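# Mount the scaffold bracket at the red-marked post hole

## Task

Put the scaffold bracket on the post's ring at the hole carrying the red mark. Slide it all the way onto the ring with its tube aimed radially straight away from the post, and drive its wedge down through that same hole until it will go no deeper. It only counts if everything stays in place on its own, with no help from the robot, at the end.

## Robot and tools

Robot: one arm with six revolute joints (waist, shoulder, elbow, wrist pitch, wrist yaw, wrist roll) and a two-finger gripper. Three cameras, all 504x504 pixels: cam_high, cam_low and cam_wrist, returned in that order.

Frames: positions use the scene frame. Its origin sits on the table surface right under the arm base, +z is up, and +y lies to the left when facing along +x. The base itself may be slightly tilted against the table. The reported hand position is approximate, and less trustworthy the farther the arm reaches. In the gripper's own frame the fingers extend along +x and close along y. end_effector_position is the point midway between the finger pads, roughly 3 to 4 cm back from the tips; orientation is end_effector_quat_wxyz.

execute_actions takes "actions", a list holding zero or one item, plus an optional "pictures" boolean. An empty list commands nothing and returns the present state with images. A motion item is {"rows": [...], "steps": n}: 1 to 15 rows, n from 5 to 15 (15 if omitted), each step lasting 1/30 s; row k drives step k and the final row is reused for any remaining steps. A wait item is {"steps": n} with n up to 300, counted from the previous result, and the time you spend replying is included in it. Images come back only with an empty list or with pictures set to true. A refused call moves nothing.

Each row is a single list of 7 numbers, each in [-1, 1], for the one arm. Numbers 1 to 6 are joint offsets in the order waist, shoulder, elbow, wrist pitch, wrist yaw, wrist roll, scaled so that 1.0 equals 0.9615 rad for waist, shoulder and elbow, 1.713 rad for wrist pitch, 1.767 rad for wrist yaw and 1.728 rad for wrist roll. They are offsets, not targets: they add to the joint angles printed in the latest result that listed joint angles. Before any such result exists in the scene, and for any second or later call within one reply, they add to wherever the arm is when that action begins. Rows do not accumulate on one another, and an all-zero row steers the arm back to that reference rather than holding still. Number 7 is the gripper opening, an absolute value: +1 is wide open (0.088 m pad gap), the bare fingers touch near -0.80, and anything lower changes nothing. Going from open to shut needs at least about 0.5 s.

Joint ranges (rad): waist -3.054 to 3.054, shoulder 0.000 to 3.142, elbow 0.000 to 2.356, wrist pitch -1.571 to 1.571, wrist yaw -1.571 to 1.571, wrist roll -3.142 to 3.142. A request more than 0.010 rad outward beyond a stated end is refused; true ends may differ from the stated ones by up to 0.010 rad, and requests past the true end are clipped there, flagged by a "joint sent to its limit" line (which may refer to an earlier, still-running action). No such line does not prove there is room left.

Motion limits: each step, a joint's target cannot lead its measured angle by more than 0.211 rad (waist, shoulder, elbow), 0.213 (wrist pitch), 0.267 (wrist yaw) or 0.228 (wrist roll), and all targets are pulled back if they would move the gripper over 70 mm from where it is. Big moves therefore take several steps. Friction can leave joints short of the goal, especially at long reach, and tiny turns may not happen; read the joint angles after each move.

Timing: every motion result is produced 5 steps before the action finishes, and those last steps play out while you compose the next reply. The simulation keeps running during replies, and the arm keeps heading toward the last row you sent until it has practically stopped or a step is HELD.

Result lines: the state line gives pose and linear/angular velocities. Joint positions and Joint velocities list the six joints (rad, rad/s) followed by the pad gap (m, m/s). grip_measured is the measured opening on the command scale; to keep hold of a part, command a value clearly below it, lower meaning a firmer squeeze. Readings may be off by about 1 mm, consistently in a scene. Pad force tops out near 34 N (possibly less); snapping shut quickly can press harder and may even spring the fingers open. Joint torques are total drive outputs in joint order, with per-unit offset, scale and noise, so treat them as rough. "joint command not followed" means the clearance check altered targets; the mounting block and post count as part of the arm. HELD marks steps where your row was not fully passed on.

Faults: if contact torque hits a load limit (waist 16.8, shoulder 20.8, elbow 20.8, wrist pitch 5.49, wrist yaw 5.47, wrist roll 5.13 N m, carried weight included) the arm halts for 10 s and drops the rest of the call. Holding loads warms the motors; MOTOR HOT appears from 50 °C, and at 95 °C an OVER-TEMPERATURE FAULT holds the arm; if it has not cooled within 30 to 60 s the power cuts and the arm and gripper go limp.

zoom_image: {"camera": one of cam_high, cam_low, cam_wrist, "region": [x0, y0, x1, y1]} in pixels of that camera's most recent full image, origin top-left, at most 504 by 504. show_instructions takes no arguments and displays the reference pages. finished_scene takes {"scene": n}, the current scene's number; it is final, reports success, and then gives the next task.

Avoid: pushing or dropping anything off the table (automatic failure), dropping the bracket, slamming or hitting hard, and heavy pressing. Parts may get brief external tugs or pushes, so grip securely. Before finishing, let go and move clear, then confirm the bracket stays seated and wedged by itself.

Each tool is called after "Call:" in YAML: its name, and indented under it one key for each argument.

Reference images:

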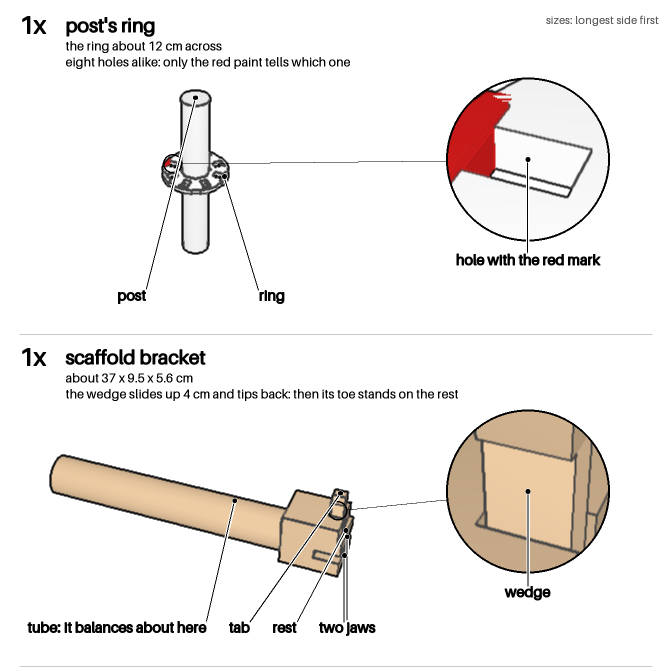

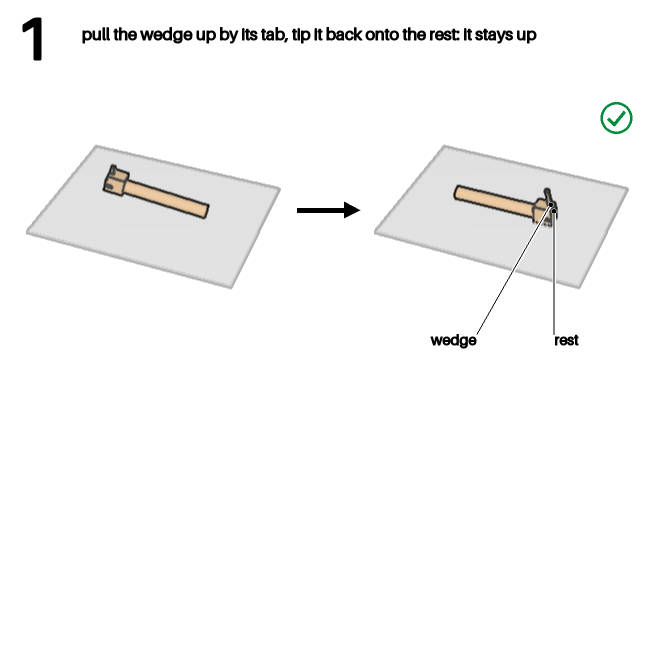

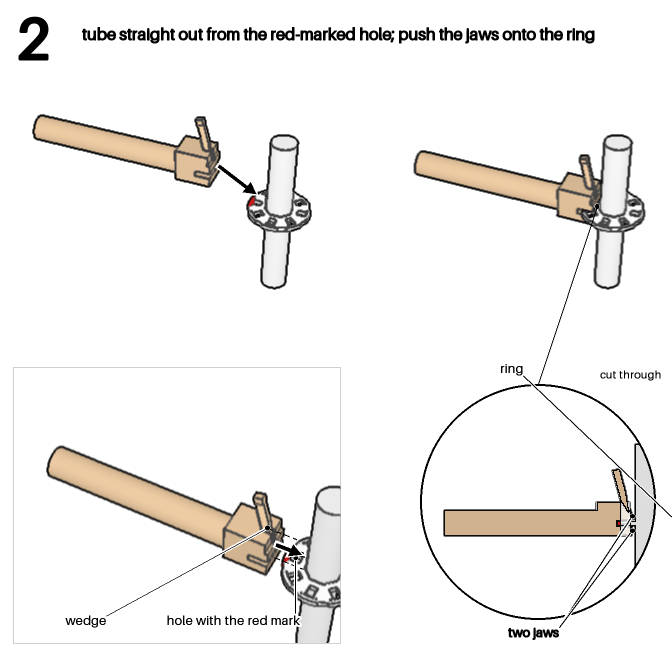

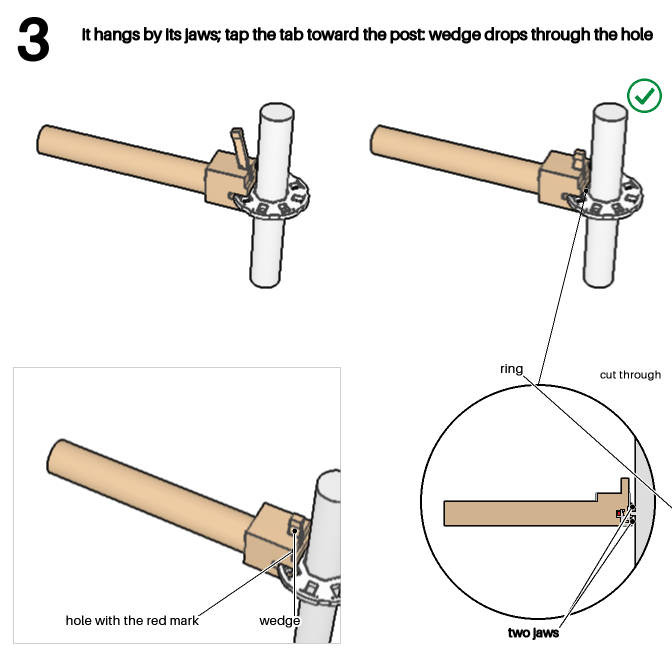

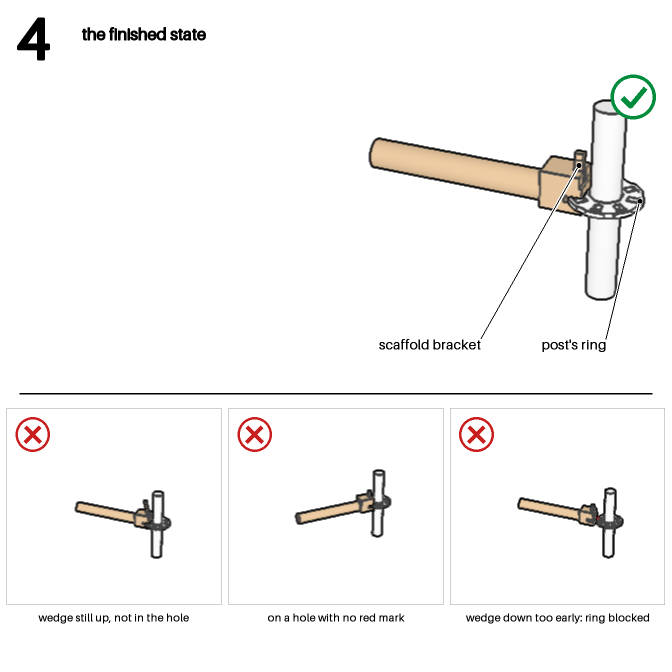

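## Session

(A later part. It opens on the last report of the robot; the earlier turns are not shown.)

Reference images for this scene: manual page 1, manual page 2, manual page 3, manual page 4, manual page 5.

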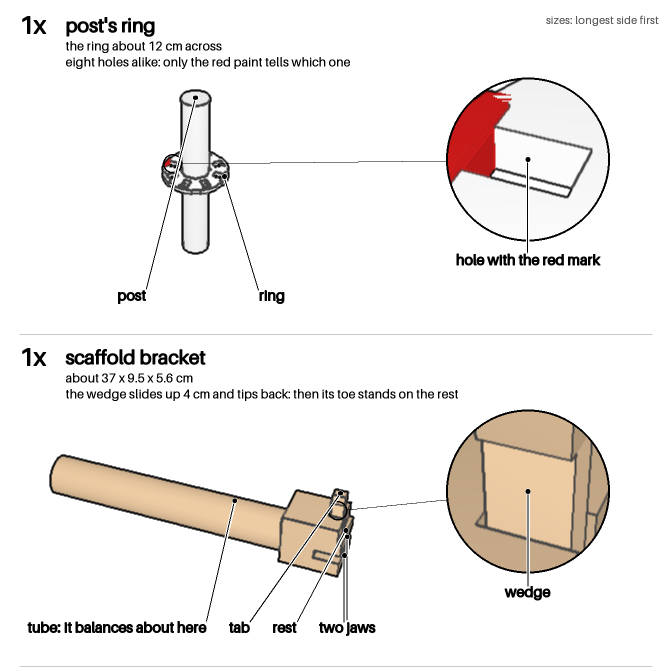

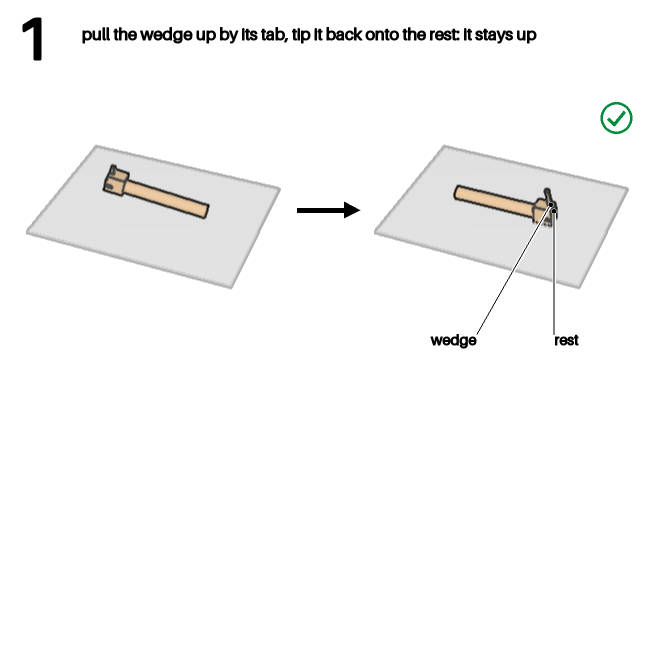

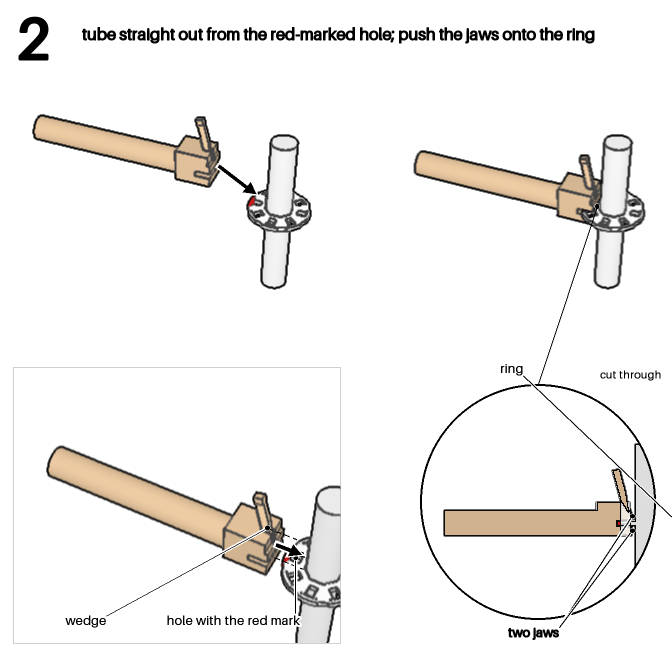

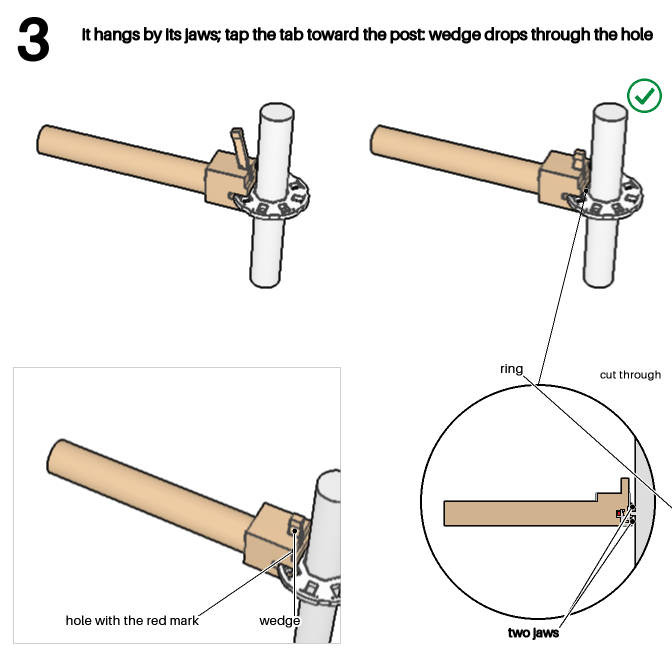

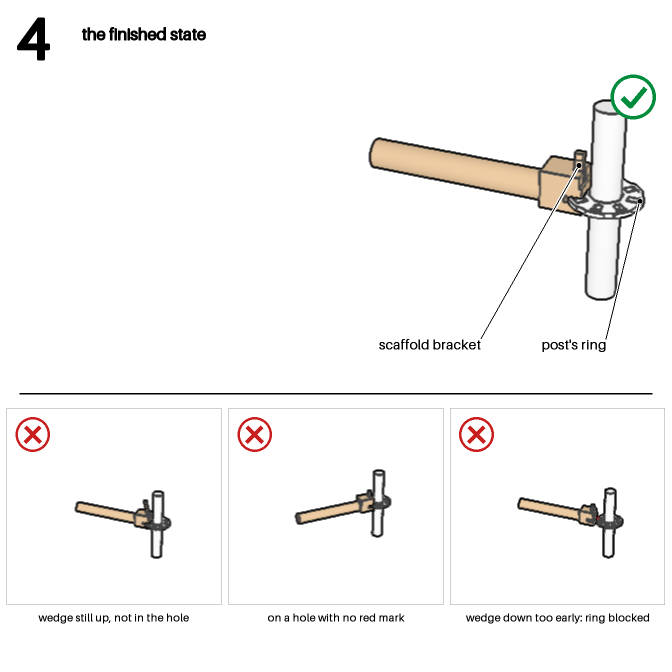

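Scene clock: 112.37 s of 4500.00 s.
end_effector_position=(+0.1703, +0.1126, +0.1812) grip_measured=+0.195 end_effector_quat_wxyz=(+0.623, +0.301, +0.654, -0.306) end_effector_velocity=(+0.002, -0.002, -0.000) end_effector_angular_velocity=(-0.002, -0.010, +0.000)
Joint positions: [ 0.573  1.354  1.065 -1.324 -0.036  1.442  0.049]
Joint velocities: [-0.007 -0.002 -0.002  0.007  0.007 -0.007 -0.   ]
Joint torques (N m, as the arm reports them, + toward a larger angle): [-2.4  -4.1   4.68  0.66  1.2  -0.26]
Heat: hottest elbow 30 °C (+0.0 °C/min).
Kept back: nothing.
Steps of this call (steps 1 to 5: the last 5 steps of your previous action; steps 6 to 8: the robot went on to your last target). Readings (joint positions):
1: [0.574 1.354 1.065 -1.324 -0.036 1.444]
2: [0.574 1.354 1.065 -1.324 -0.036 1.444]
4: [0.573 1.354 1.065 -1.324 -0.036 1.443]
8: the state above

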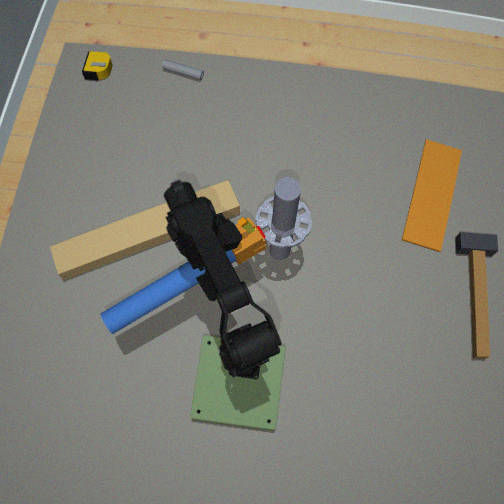

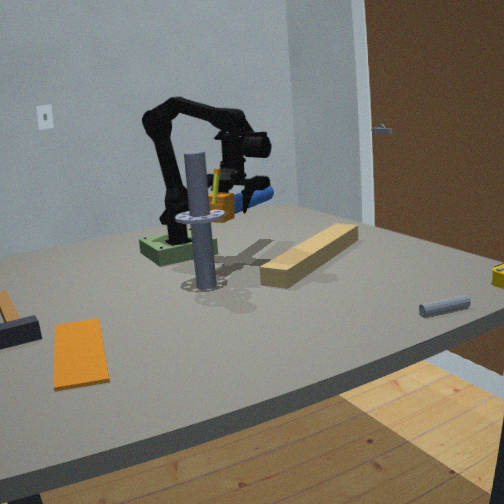

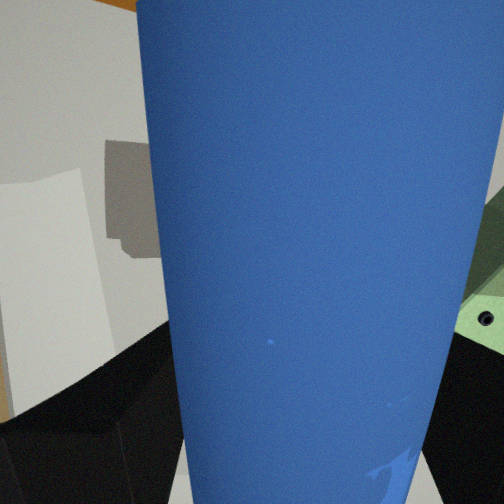

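Call:
execute_actions:
  actions:
    - {"rows":[[0.125,-0.004,0,0,0.018,0.072,-1]],"steps":15}

Call:
execute_actions:
  actions:
    - {"steps":8}
  pictures: true

Call:
zoom_image:
  camera: "cam_low"
  region: [170, 170, 290, 240]

Call:
zoom_image:
  camera: "cam_high"
  region: [170, 150, 330, 290]

Scene clock: 113.57 s of 4500.00 s.
end_effector_position=(+0.1592, +0.1279, +0.1809) grip_measured=+0.195 end_effector_quat_wxyz=(+0.633, +0.295, +0.644, -0.313) end_effector_velocity=(-0.005, +0.003, -0.000) end_effector_angular_velocity=(+0.000, +0.010, -0.015)
Joint positions: [ 0.687  1.354  1.064 -1.323 -0.006  1.56   0.049]
Joint velocities: [ 0.022 -0.002 -0.002 -0.007 -0.007  0.037 -0.   ]
Joint torques (N m, as the arm reports them, + toward a larger angle): [ 0.18 -4.93  4.62  0.35  0.05  0.08]
Heat: hottest elbow 30 °C (+0.0 °C/min).
Steps of this call (steps 1 to 15: the robot went on to your last target; steps 16 to 26: nothing new was sent; steps 27 to 36: the first 10 steps of this action). Readings (joint positions):
27: [0.585 1.354 1.064 -1.324 -0.022 1.463]
28: [0.611 1.354 1.064 -1.323 -0.005 1.494]
30: [0.654 1.354 1.064 -1.323 -0.005 1.528]
34: [0.684 1.354 1.064 -1.323 -0.006 1.555]
36: the state above

Scene clock: 113.83 s of 4500.00 s.
end_effector_position=(+0.1588, +0.1284, +0.1809) grip_measured=+0.195 end_effector_quat_wxyz=(+0.633, +0.296, +0.643, -0.314) end_effector_velocity=(-0.002, -0.001, -0.000) end_effector_angular_velocity=(+0.001, +0.010, +0.005)
Joint positions: [ 0.69   1.354  1.064 -1.323 -0.006  1.565  0.049]
Joint velocities: [-0.002 -0.002 -0.002 -0.007 -0.007 -0.007 -0.   ]
Joint torques (N m, as the arm reports them, + toward a larger angle): [ 0.22 -4.96  4.64  0.32  0.06  0.08]
Heat: hottest elbow 30 °C (+0.0 °C/min).
Kept back: nothing.
Steps of this call (steps 1 to 5: the last 5 steps of your previous action; steps 6 to 8: the robot went on to your last target). Readings (joint positions):
1: [0.688 1.354 1.064 -1.323 -0.006 1.561]
2: [0.688 1.354 1.064 -1.323 -0.006 1.562]
4: [0.689 1.354 1.064 -1.323 -0.006 1.563]
8: the state above

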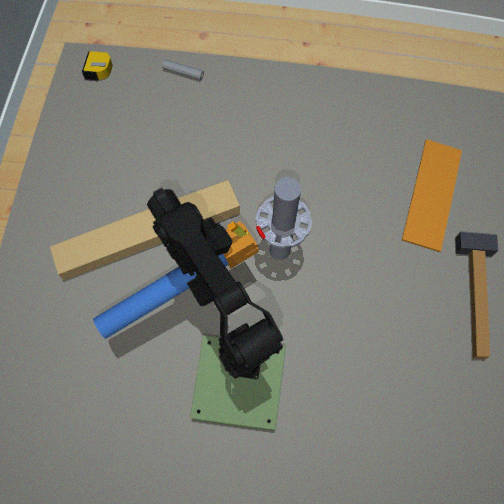

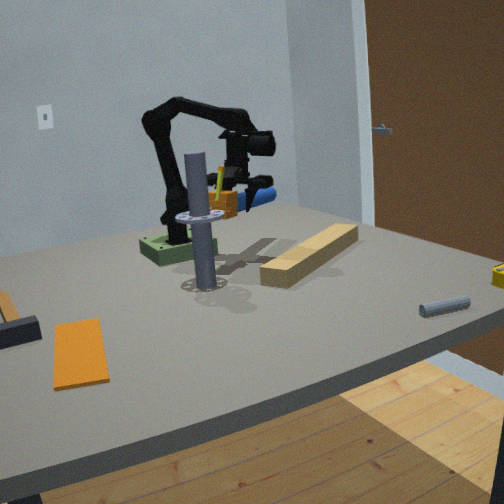

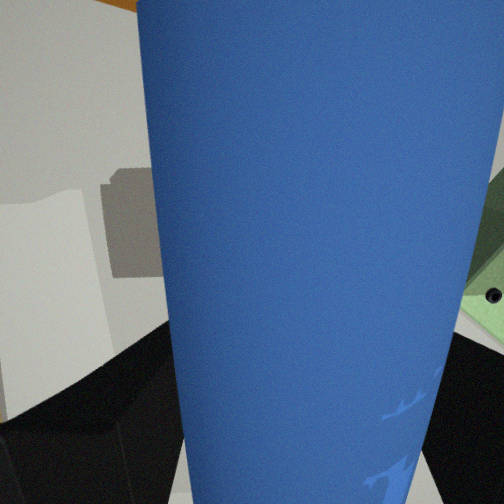

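Region (170, 170, 290, 240) of cam_low's 504x504 image, scaled by 4.200, with more detail than that image has; it fills the top 294 rows of this view, and the rest is white.

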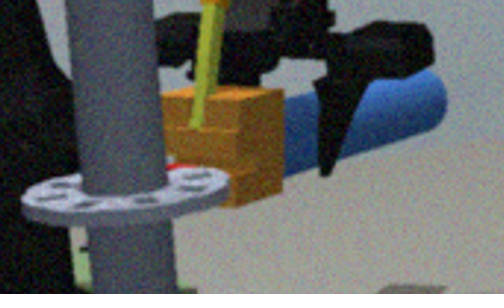

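Region (170, 150, 330, 290) of cam_high's 504x504 image, scaled by 3.150, with more detail than that image has; it fills the top 441 rows of this view, and the rest is white.

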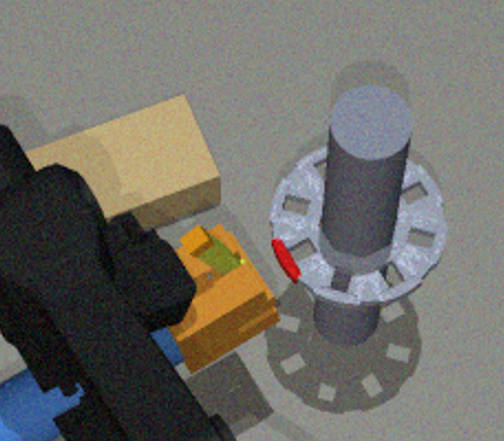

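Call:
execute_actions:
  actions:
    - {"rows":[[-0.066,0,0.032,-0.013,-0.05,-0.036,-1]],"steps":15}

Call:
execute_actions:
  actions:
    - {"steps":8}
  pictures: true

Call:
zoom_image:
  camera: "cam_low"
  region: [170, 170, 290, 240]

Scene clock: 114.77 s of 4500.00 s.
end_effector_position=(+0.1585, +0.1282, +0.1849) grip_measured=+0.195 end_effector_quat_wxyz=(+0.605, +0.309, +0.669, -0.302) end_effector_velocity=(-0.003, -0.003, +0.002) end_effector_angular_velocity=(+0.012, +0.024, +0.033)
Joint positions: [ 0.631  1.355  1.078 -1.341 -0.087  1.507  0.049]
Joint velocities: [-0.017 -0.002  0.002 -0.022 -0.022 -0.051 -0.   ]
Joint torques (N m, as the arm reports them, + toward a larger angle): [-0.29 -4.53  6.09  0.15 -0.24 -0.08]
Heat: hottest elbow 30 °C (-1.0 °C/min).
Steps of this call (steps 1 to 15: the robot went on to your last target; steps 16 to 18: nothing new was sent; steps 19 to 28: the first 10 steps of this action). Readings (joint positions):
19: [0.683 1.354 1.065 -1.324 -0.020 1.553]
20: [0.669 1.355 1.067 -1.330 -0.044 1.539]
22: [0.647 1.355 1.071 -1.337 -0.066 1.523]
26: [0.633 1.355 1.077 -1.340 -0.084 1.509]
28: the state above

Scene clock: 115.03 s of 4500.00 s.
end_effector_position=(+0.1584, +0.1283, +0.1850) grip_measured=+0.195 end_effector_quat_wxyz=(+0.604, +0.310, +0.670, -0.301) end_effector_velocity=(-0.001, -0.003, -0.000) end_effector_angular_velocity=(-0.011, +0.002, -0.010)
Joint positions: [ 0.63   1.355  1.078 -1.342 -0.09   1.505  0.049]
Joint velocities: [-0.002 -0.002 -0.002 -0.007  0.007  0.007 -0.   ]
Joint torques (N m, as the arm reports them, + toward a larger angle): [-0.36 -4.5   6.07  0.14 -0.27 -0.06]
Heat: hottest elbow 30 °C (-1.0 °C/min).
Kept back: nothing.
Steps of this call (steps 1 to 5: the last 5 steps of your previous action; steps 6 to 8: the robot went on to your last target). Readings (joint positions):
1: [0.631 1.355 1.078 -1.341 -0.088 1.506]
2: [0.630 1.355 1.078 -1.341 -0.089 1.506]
4: [0.630 1.355 1.078 -1.342 -0.089 1.505]
8: the state above

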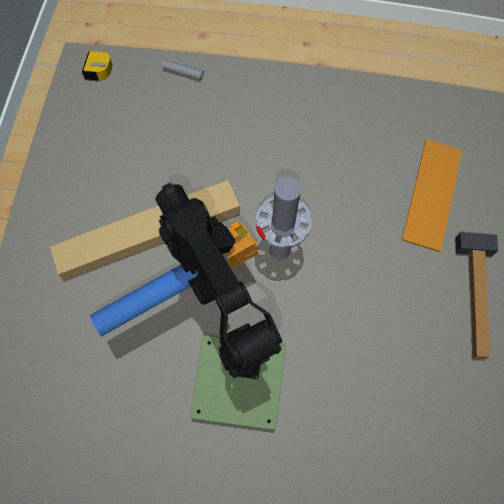

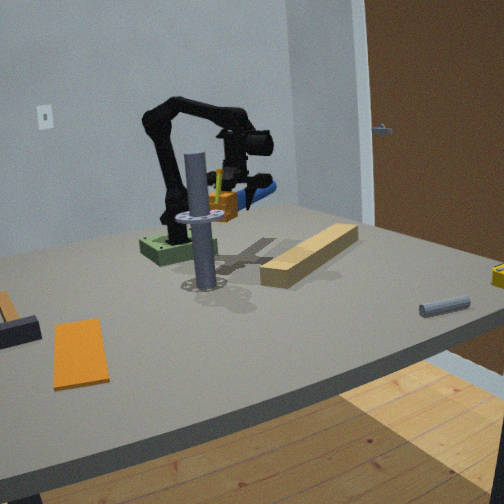

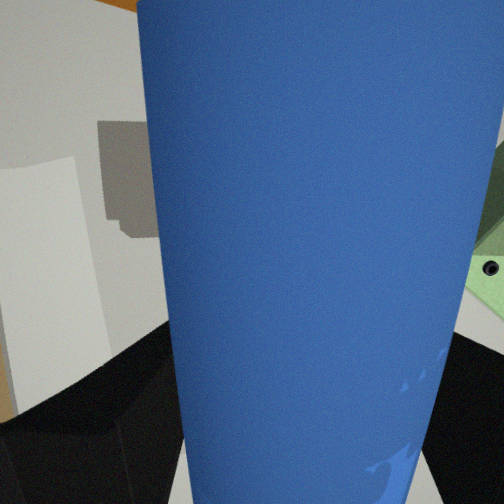

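Region (170, 170, 290, 240) of cam_low's 504x504 image, scaled by 4.200, with more detail than that image has; it fills the top 294 rows of this view, and the rest is white.

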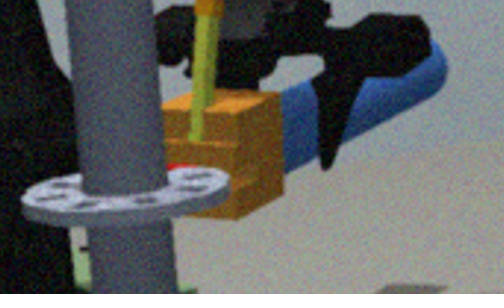

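Call:
execute_actions:
  actions:
    - {"rows":[[0,0.004,0.022,-0.006,0,0,-1]],"steps":10}

Call:
execute_actions:
  actions:
    - {"rows":[[-0.04,0,0,0,0,-0.022,-1],[-0.07,0,0,0,0,-0.039,-1],[-0.09,0,0,0,0,-0.05,-1],[-0.10,0,0,0,0,-0.056,-1],[-0.11,0,0,0,0,-0.061,-1],[-0.12,0,0,0,0,-0.066,-1]],"steps":15}

Call:
execute_actions:
  actions:
    - {"steps":8}
  pictures: true

Call:
zoom_image:
  camera: "cam_low"
  region: [170, 170, 290, 240]

Call:
zoom_image:
  camera: "cam_high"
  region: [170, 150, 330, 290]

Scene clock: 115.73 s of 4500.00 s.
end_effector_position=(+0.1582, +0.1281, +0.1855) grip_measured=+0.195 end_effector_quat_wxyz=(+0.603, +0.308, +0.670, -0.302) end_effector_velocity=(-0.002, -0.001, +0.002) end_effector_angular_velocity=(-0.004, +0.019, -0.010)
Joint positions: [ 0.629  1.357  1.082 -1.347 -0.09   1.504  0.049]
Joint velocities: [-0.002  0.007  0.012 -0.022 -0.007  0.007 -0.   ]
Joint torques (N m, as the arm reports them, + toward a larger angle): [-0.06 -4.35  6.1   0.12 -0.11 -0.01]
Heat: hottest elbow 30 °C (-1.0 °C/min).
Steps of this call (steps 1 to 15: the robot went on to your last target; step 16: nothing new was sent; steps 17 to 21: the first 5 steps of this action). Readings (joint positions):
17: [0.629 1.355 1.079 -1.343 -0.090 1.504]
18: [0.629 1.356 1.080 -1.345 -0.090 1.504]
20: [0.629 1.356 1.081 -1.347 -0.090 1.504]
21: the state above

Scene clock: 116.23 s of 4500.00 s.
end_effector_position=(+0.1697, +0.1119, +0.1858) grip_measured=+0.195 end_effector_quat_wxyz=(+0.601, +0.313, +0.673, -0.297) end_effector_velocity=(-0.001, -0.001, -0.000) end_effector_angular_velocity=(+0.034, +0.023, +0.066)
Joint positions: [ 0.527  1.357  1.082 -1.349 -0.098  1.402  0.049]
Joint velocities: [-0.027  0.002 -0.002 -0.007 -0.037 -0.095 -0.   ]
Joint torques (N m, as the arm reports them, + toward a larger angle): [-0.88 -4.49  4.61  0.49  0.26 -0.13]
Heat: hottest elbow 30 °C (-1.0 °C/min).
Steps of this call (steps 1 to 5: the last 5 steps of your previous action; steps 6 to 15: the first 10 steps of this action, its rows measured from where the robot was after step 5). Readings (joint positions):
5: [0.629 1.357 1.082 -1.348 -0.090 1.504]
6: [0.626 1.357 1.082 -1.348 -0.090 1.498]
7: [0.615 1.357 1.082 -1.348 -0.091 1.482]
9: [0.580 1.357 1.082 -1.348 -0.091 1.450]
13: [0.530 1.357 1.082 -1.348 -0.093 1.409]
15: the state above

Scene clock: 116.50 s of 4500.00 s.
end_effector_position=(+0.1695, +0.1118, +0.1857) grip_measured=+0.195 end_effector_quat_wxyz=(+0.601, +0.312, +0.674, -0.296) end_effector_velocity=(-0.002, -0.001, +0.000) end_effector_angular_velocity=(+0.003, +0.009, +0.005)
Joint positions: [ 0.525  1.357  1.082 -1.35  -0.099  1.397  0.049]
Joint velocities: [-0.002 -0.002 -0.002 -0.007 -0.007 -0.007 -0.   ]
Joint torques (N m, as the arm reports them, + toward a larger angle): [-1.19 -4.48  4.6   0.54  0.31 -0.2 ]
Heat: hottest elbow 30 °C (-1.0 °C/min).
Kept back: nothing.
Steps of this call (steps 1 to 5: the last 5 steps of your previous action; steps 6 to 8: the robot went on to your last target). Readings (joint positions):
1: [0.526 1.357 1.082 -1.350 -0.099 1.400]
2: [0.525 1.357 1.082 -1.350 -0.099 1.398]
4: [0.525 1.357 1.082 -1.350 -0.099 1.397]
8: the state above

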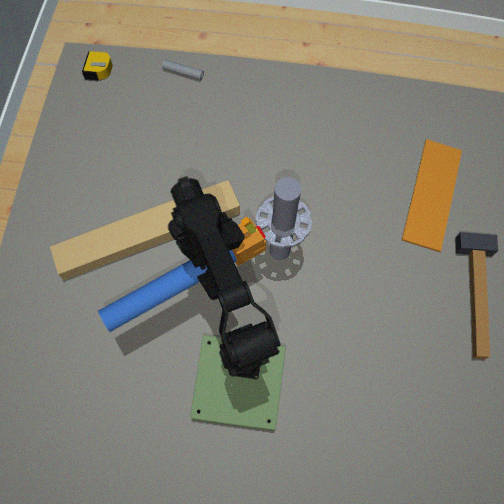

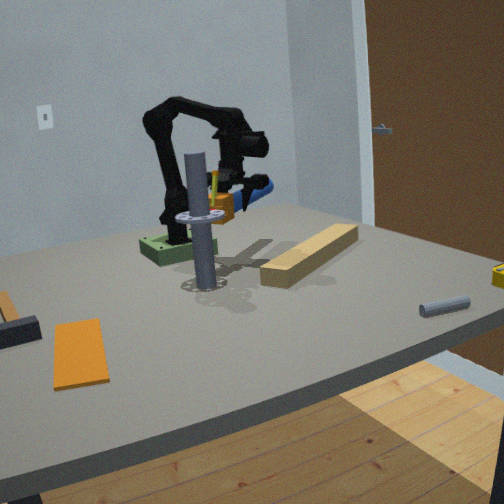

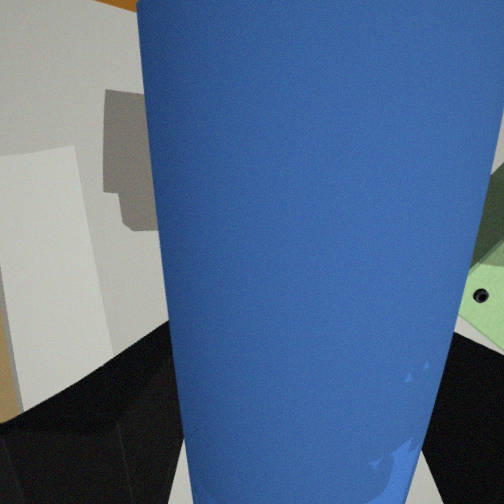

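Region (170, 170, 290, 240) of cam_low's 504x504 image, scaled by 4.200, with more detail than that image has; it fills the top 294 rows of this view, and the rest is white.

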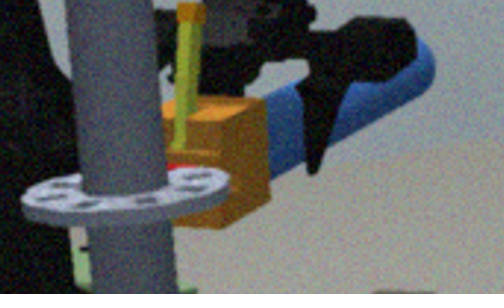

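Region (170, 150, 330, 290) of cam_high's 504x504 image, scaled by 3.150, with more detail than that image has; it fills the top 441 rows of this view, and the rest is white.

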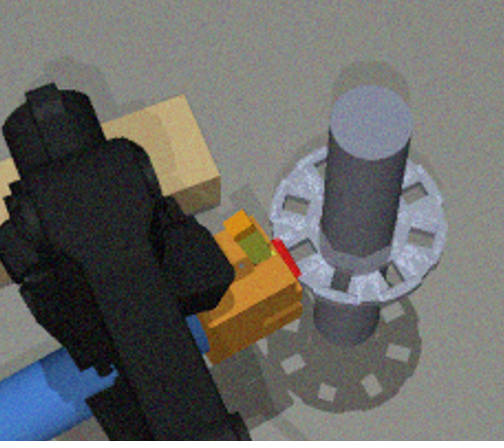

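Call:
execute_actions:
  actions:
    - {"rows":[[0.025,0,0,0,0,0.014,-1],[0.025,0,0,0,0,0.014,-1],[0.025,0,0,0,0,0.014,-1],[0.025,0,0,0,0,0.014,-1],[0.025,0,0.03,-0.009,0,0.014,-1]],"steps":15}

Call:
execute_actions:
  actions:
    - {"steps":8}

Scene clock: 117.20 s of 4500.00 s.
end_effector_position=(+0.1674, +0.1148, +0.1878) grip_measured=+0.195 end_effector_quat_wxyz=(+0.601, +0.311, +0.673, -0.298) end_effector_velocity=(+0.008, +0.007, +0.011) end_effector_angular_velocity=(+0.033, -0.041, +0.010)
Joint positions: [ 0.546  1.358  1.091 -1.36  -0.096  1.418  0.049]
Joint velocities: [ 0.002 -0.002  0.042  0.007 -0.007 -0.007  0.   ]
Joint torques (N m, as the arm reports them, + toward a larger angle): [ 0.23 -4.53  6.03  0.1  -0.23  0.05]
Heat: hottest elbow 30 °C (-1.0 °C/min).
Steps of this call (steps 1 to 11: the robot went on to your last target; steps 12 to 21: the first 10 steps of this action). Readings (joint positions):
12: [0.527 1.357 1.082 -1.350 -0.098 1.398]
13: [0.530 1.358 1.082 -1.350 -0.096 1.402]
15: [0.538 1.358 1.082 -1.350 -0.096 1.410]
19: [0.545 1.358 1.088 -1.358 -0.096 1.416]
21: the state above

Scene clock: 117.47 s of 4500.00 s.
end_effector_position=(+0.1675, +0.1150, +0.1886) grip_measured=+0.195 end_effector_quat_wxyz=(+0.601, +0.311, +0.673, -0.298) end_effector_velocity=(-0.003, +0.001, +0.000) end_effector_angular_velocity=(+0.016, +0.017, +0.004)
Joint positions: [ 0.546  1.358  1.094 -1.362 -0.096  1.419  0.049]
Joint velocities: [-0.002 -0.002 -0.002 -0.007 -0.022 -0.007 -0.   ]
Joint torques (N m, as the arm reports them, + toward a larger angle): [ 0.29 -4.55  6.01  0.14 -0.25  0.08]
Heat: hottest elbow 30 °C (-1.0 °C/min).
Kept back: nothing.
Steps of this call (steps 1 to 5: the last 5 steps of your previous action; steps 6 to 8: the robot went on to your last target). Readings (joint positions):
1: [0.546 1.358 1.092 -1.360 -0.096 1.418]
2: [0.546 1.358 1.093 -1.360 -0.096 1.418]
4: [0.546 1.358 1.094 -1.361 -0.096 1.418]
8: the state above

Call:
execute_actions:
  actions:
    - {"rows":[[-0.02,0,0,0,0,-0.011,-1],[-0.03,0,0,0,0,-0.017,-1],[-0.04,0,0,0,0,-0.022,-1],[-0.05,0,0,0,0,-0.028,-1],[-0.06,0,0,0,0,-0.033,-1]],"steps":15}

Call:
execute_actions:
  actions:
    - {"steps":8}
  pictures: true

Call:
zoom_image:
  camera: "cam_low"
  region: [170, 170, 290, 240]

Call:
zoom_image:
  camera: "cam_high"
  region: [170, 150, 330, 290]

Scene clock: 118.07 s of 4500.00 s.
end_effector_position=(+0.1691, +0.1113, +0.1889) grip_measured=+0.195 end_effector_quat_wxyz=(+0.596, +0.312, +0.681, -0.290) end_effector_velocity=(-0.001, -0.002, +0.000) end_effector_angular_velocity=(+0.020, +0.014, +0.013)
Joint positions: [ 0.511  1.358  1.094 -1.366 -0.116  1.373  0.049]
Joint velocities: [-0.022 -0.002 -0.002 -0.007 -0.022 -0.037 -0.   ]
Joint torques (N m, as the arm reports them, + toward a larger angle): [-2.16 -4.52  4.58  0.71  0.79 -0.23]
Heat: hottest elbow 30 °C (-1.0 °C/min).
Steps of this call (steps 1 to 8: the robot went on to your last target; steps 9 to 18: the first 10 steps of this action). Readings (joint positions):
9: [0.545 1.358 1.094 -1.362 -0.096 1.417]
10: [0.541 1.358 1.094 -1.362 -0.096 1.411]
12: [0.526 1.358 1.094 -1.362 -0.098 1.395]
16: [0.513 1.358 1.094 -1.365 -0.114 1.376]
18: the state above

Scene clock: 118.33 s of 4500.00 s.
end_effector_position=(+0.1690, +0.1112, +0.1888) grip_measured=+0.195 end_effector_quat_wxyz=(+0.596, +0.312, +0.682, -0.289) end_effector_velocity=(+0.001, +0.001, -0.001) end_effector_angular_velocity=(+0.008, +0.001, +0.004)
Joint positions: [ 0.51   1.358  1.093 -1.366 -0.118  1.37   0.049]
Joint velocities: [-0.002  0.002 -0.002  0.007 -0.007 -0.007 -0.001]
Joint torques (N m, as the arm reports them, + toward a larger angle): [-2.15 -4.5   4.64  0.77  0.83 -0.25]
Heat: hottest elbow 30 °C (-1.0 °C/min).
Kept back: nothing.
Steps of this call (steps 1 to 5: the last 5 steps of your previous action; steps 6 to 8: the robot went on to your last target). Readings (joint positions):
1: [0.511 1.358 1.094 -1.366 -0.117 1.372]
2: [0.511 1.358 1.094 -1.366 -0.117 1.371]
4: [0.510 1.358 1.094 -1.366 -0.118 1.370]
8: the state above

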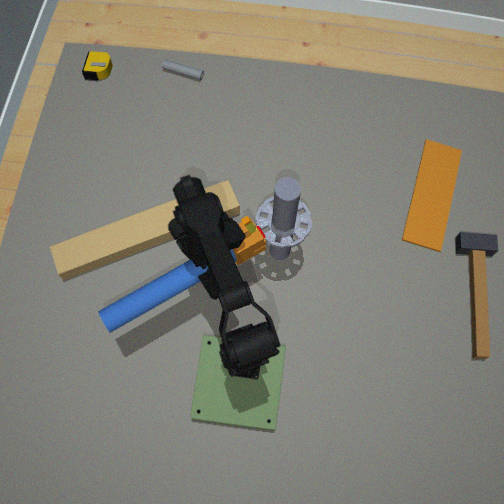

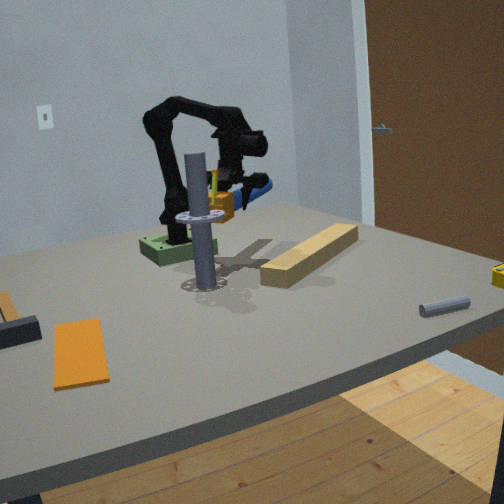

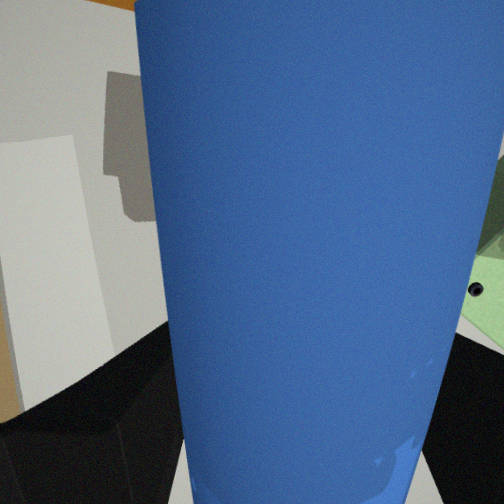

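Region (170, 170, 290, 240) of cam_low's 504x504 image, scaled by 4.200, with more detail than that image has; it fills the top 294 rows of this view, and the rest is white.

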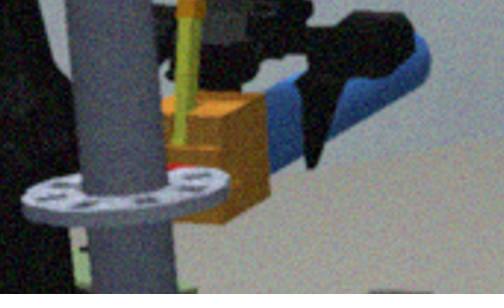

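Region (170, 150, 330, 290) of cam_high's 504x504 image, scaled by 3.150, with more detail than that image has; it fills the top 441 rows of this view, and the rest is white.

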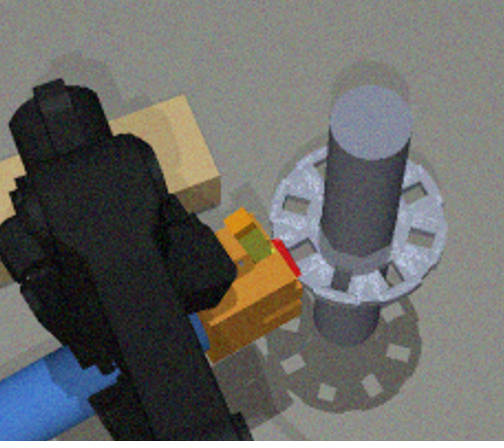

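Call:
zoom_image:
  camera: "cam_low"
  region: [200, 190, 245, 226]

Call:
zoom_image:
  camera: "cam_high"
  region: [225, 205, 295, 265]

Region (200, 190, 245, 226) of cam_low's 504x504 image, scaled by 11.200, with more detail than that image has; it fills the top 403 rows of this view, and the rest is white.

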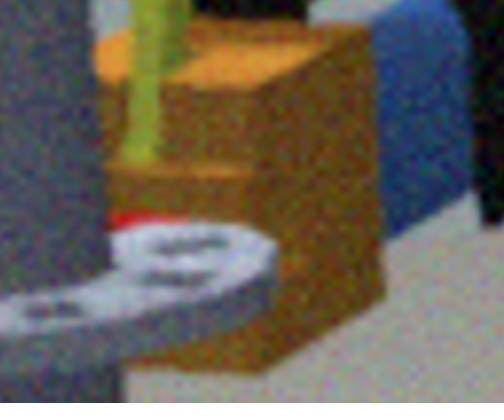

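Region (225, 205, 295, 265) of cam_high's 504x504 image, scaled by 7.200, with more detail than that image has; it fills the top 432 rows of this view, and the rest is white.

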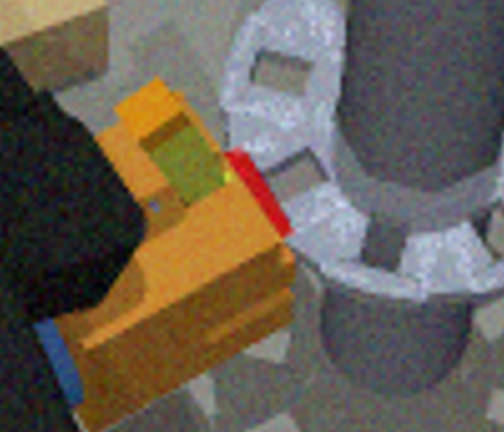

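Call:
execute_actions:
  actions:
    - {"rows":[[0.024,0,0,0.003,0.014,0.019,-1]],"steps":12}

Call:
execute_actions:
  actions:
    - {"rows":[[-0.016,0,0.004,-0.001,0,-0.008,-1],[-0.016,0,0.006,-0.002,0,-0.008,-1],[-0.016,0,0.008,-0.002,0,-0.008,-1],[-0.016,0,0.010,-0.003,0,-0.008,-1],[-0.016,0,0.012,-0.004,0,-0.008,-1],[-0.016,0,0.014,-0.004,0,-0.008,-1],[-0.016,0,0.016,-0.005,0,-0.008,-1],[-0.016,0,0.018,-0.006,0,-0.008,-1],[-0.016,0,0.020,-0.006,0,-0.008,-1],[-0.016,0,0.022,-0.007,0,-0.008,-1],[-0.016,0,0.024,-0.008,0,-0.008,-1],[-0.016,0,0.026,-0.008,0,-0.008,-1]],"steps":15}

Call:
execute_actions:
  actions:
    - {"steps":8}
  pictures: true

Call:
zoom_image:
  camera: "cam_low"
  region: [200, 190, 245, 226]

Call:
zoom_image:
  camera: "cam_high"
  region: [225, 205, 295, 265]

Scene clock: 120.70 s of 4500.00 s.
end_effector_position=(+0.1689, +0.1113, +0.1878) grip_measured=+0.195 end_effector_quat_wxyz=(+0.601, +0.310, +0.674, -0.298) end_effector_velocity=(-0.004, +0.003, -0.000) end_effector_angular_velocity=(-0.012, +0.004, +0.005)
Joint positions: [ 0.527  1.359  1.092 -1.363 -0.097  1.396  0.049]
Joint velocities: [ 0.027 -0.002 -0.002 -0.007  0.007  0.022 -0.   ]
Joint torques (N m, as the arm reports them, + toward a larger angle): [ 0.27 -4.59  4.75  0.54  0.03  0.08]
Heat: hottest elbow 30 °C (-1.0 °C/min).
Steps of this call (steps 1 to 15: the robot went on to your last target; steps 16 to 64: nothing new was sent; steps 65 to 71: the first 7 steps of this action). Readings (joint positions):
65: [0.511 1.358 1.092 -1.366 -0.116 1.370]
66: [0.517 1.358 1.092 -1.365 -0.108 1.378]
68: [0.524 1.359 1.092 -1.363 -0.100 1.389]
71: the state above

Scene clock: 121.20 s of 4500.00 s.
end_effector_position=(+0.1684, +0.1107, +0.1881) grip_measured=+0.195 end_effector_quat_wxyz=(+0.599, +0.309, +0.677, -0.296) end_effector_velocity=(-0.006, -0.004, +0.005) end_effector_angular_velocity=(-0.005, +0.029, +0.029)
Joint positions: [ 0.521  1.359  1.092 -1.368 -0.102  1.386  0.049]
Joint velocities: [-0.007 -0.002  0.017 -0.051 -0.007 -0.037 -0.   ]
Joint torques (N m, as the arm reports them, + toward a larger angle): [-0.68 -4.5   6.17  0.1   0.15  0.  ]
Heat: hottest elbow 30 °C (-1.0 °C/min).
Steps of this call (steps 1 to 5: the last 5 steps of your previous action; steps 6 to 15: the first 10 steps of this action, its rows measured from where the robot was after step 5). Readings (joint positions):
5: [0.529 1.359 1.092 -1.363 -0.097 1.399]
6: [0.529 1.359 1.092 -1.363 -0.097 1.399]
7: [0.526 1.359 1.092 -1.363 -0.097 1.396]
9: [0.523 1.359 1.092 -1.364 -0.100 1.392]
13: [0.521 1.359 1.092 -1.366 -0.102 1.388]
15: the state above

Scene clock: 121.47 s of 4500.00 s.
end_effector_position=(+0.1684, +0.1106, +0.1895) grip_measured=+0.195 end_effector_quat_wxyz=(+0.598, +0.309, +0.678, -0.296) end_effector_velocity=(-0.003, -0.003, +0.001) end_effector_angular_velocity=(-0.014, +0.011, +0.005)
Joint positions: [ 0.519  1.359  1.098 -1.374 -0.104  1.385  0.049]
Joint velocities: [-0.002 -0.002  0.002 -0.022  0.007 -0.007 -0.   ]
Joint torques (N m, as the arm reports them, + toward a larger angle): [-0.62 -4.52  6.37  0.17  0.2   0.01]
Heat: hottest elbow 30 °C (-1.0 °C/min).
Kept back: nothing.
Steps of this call (steps 1 to 5: the last 5 steps of your previous action; steps 6 to 8: the robot went on to your last target). Readings (joint positions):
1: [0.520 1.359 1.093 -1.369 -0.103 1.386]
2: [0.520 1.359 1.095 -1.371 -0.103 1.385]
4: [0.519 1.359 1.097 -1.373 -0.103 1.385]
8: the state above

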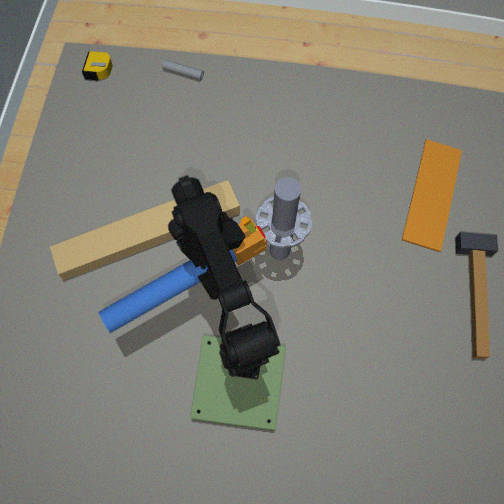

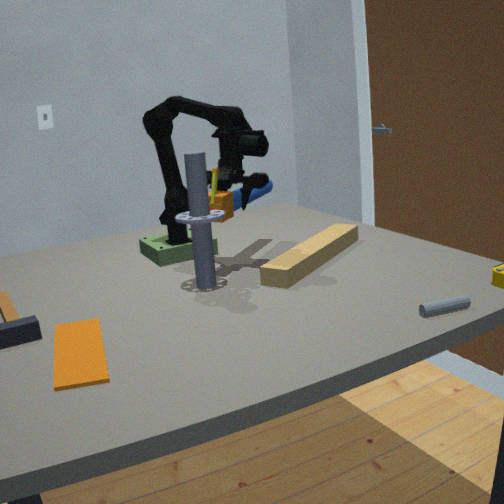

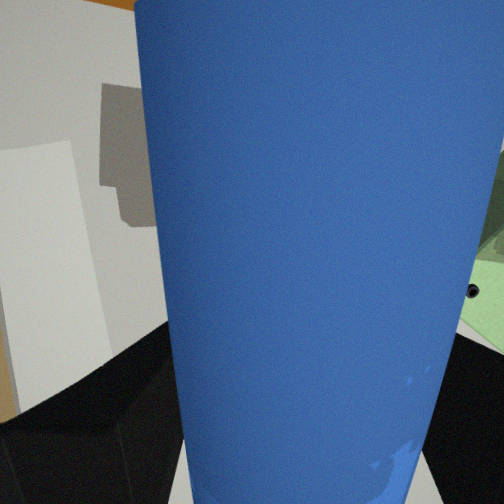

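Region (200, 190, 245, 226) of cam_low's 504x504 image, scaled by 11.200, with more detail than that image has; it fills the top 403 rows of this view, and the rest is white.

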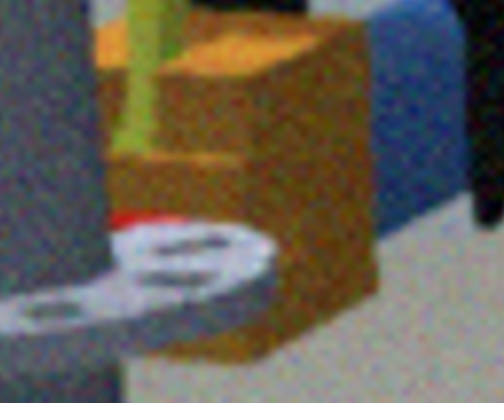

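Region (225, 205, 295, 265) of cam_high's 504x504 image, scaled by 7.200, with more detail than that image has; it fills the top 432 rows of this view, and the rest is white.

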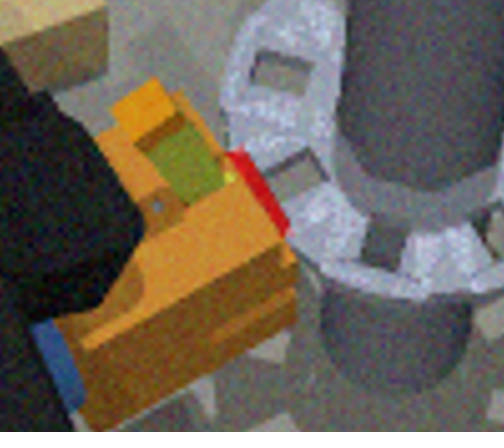

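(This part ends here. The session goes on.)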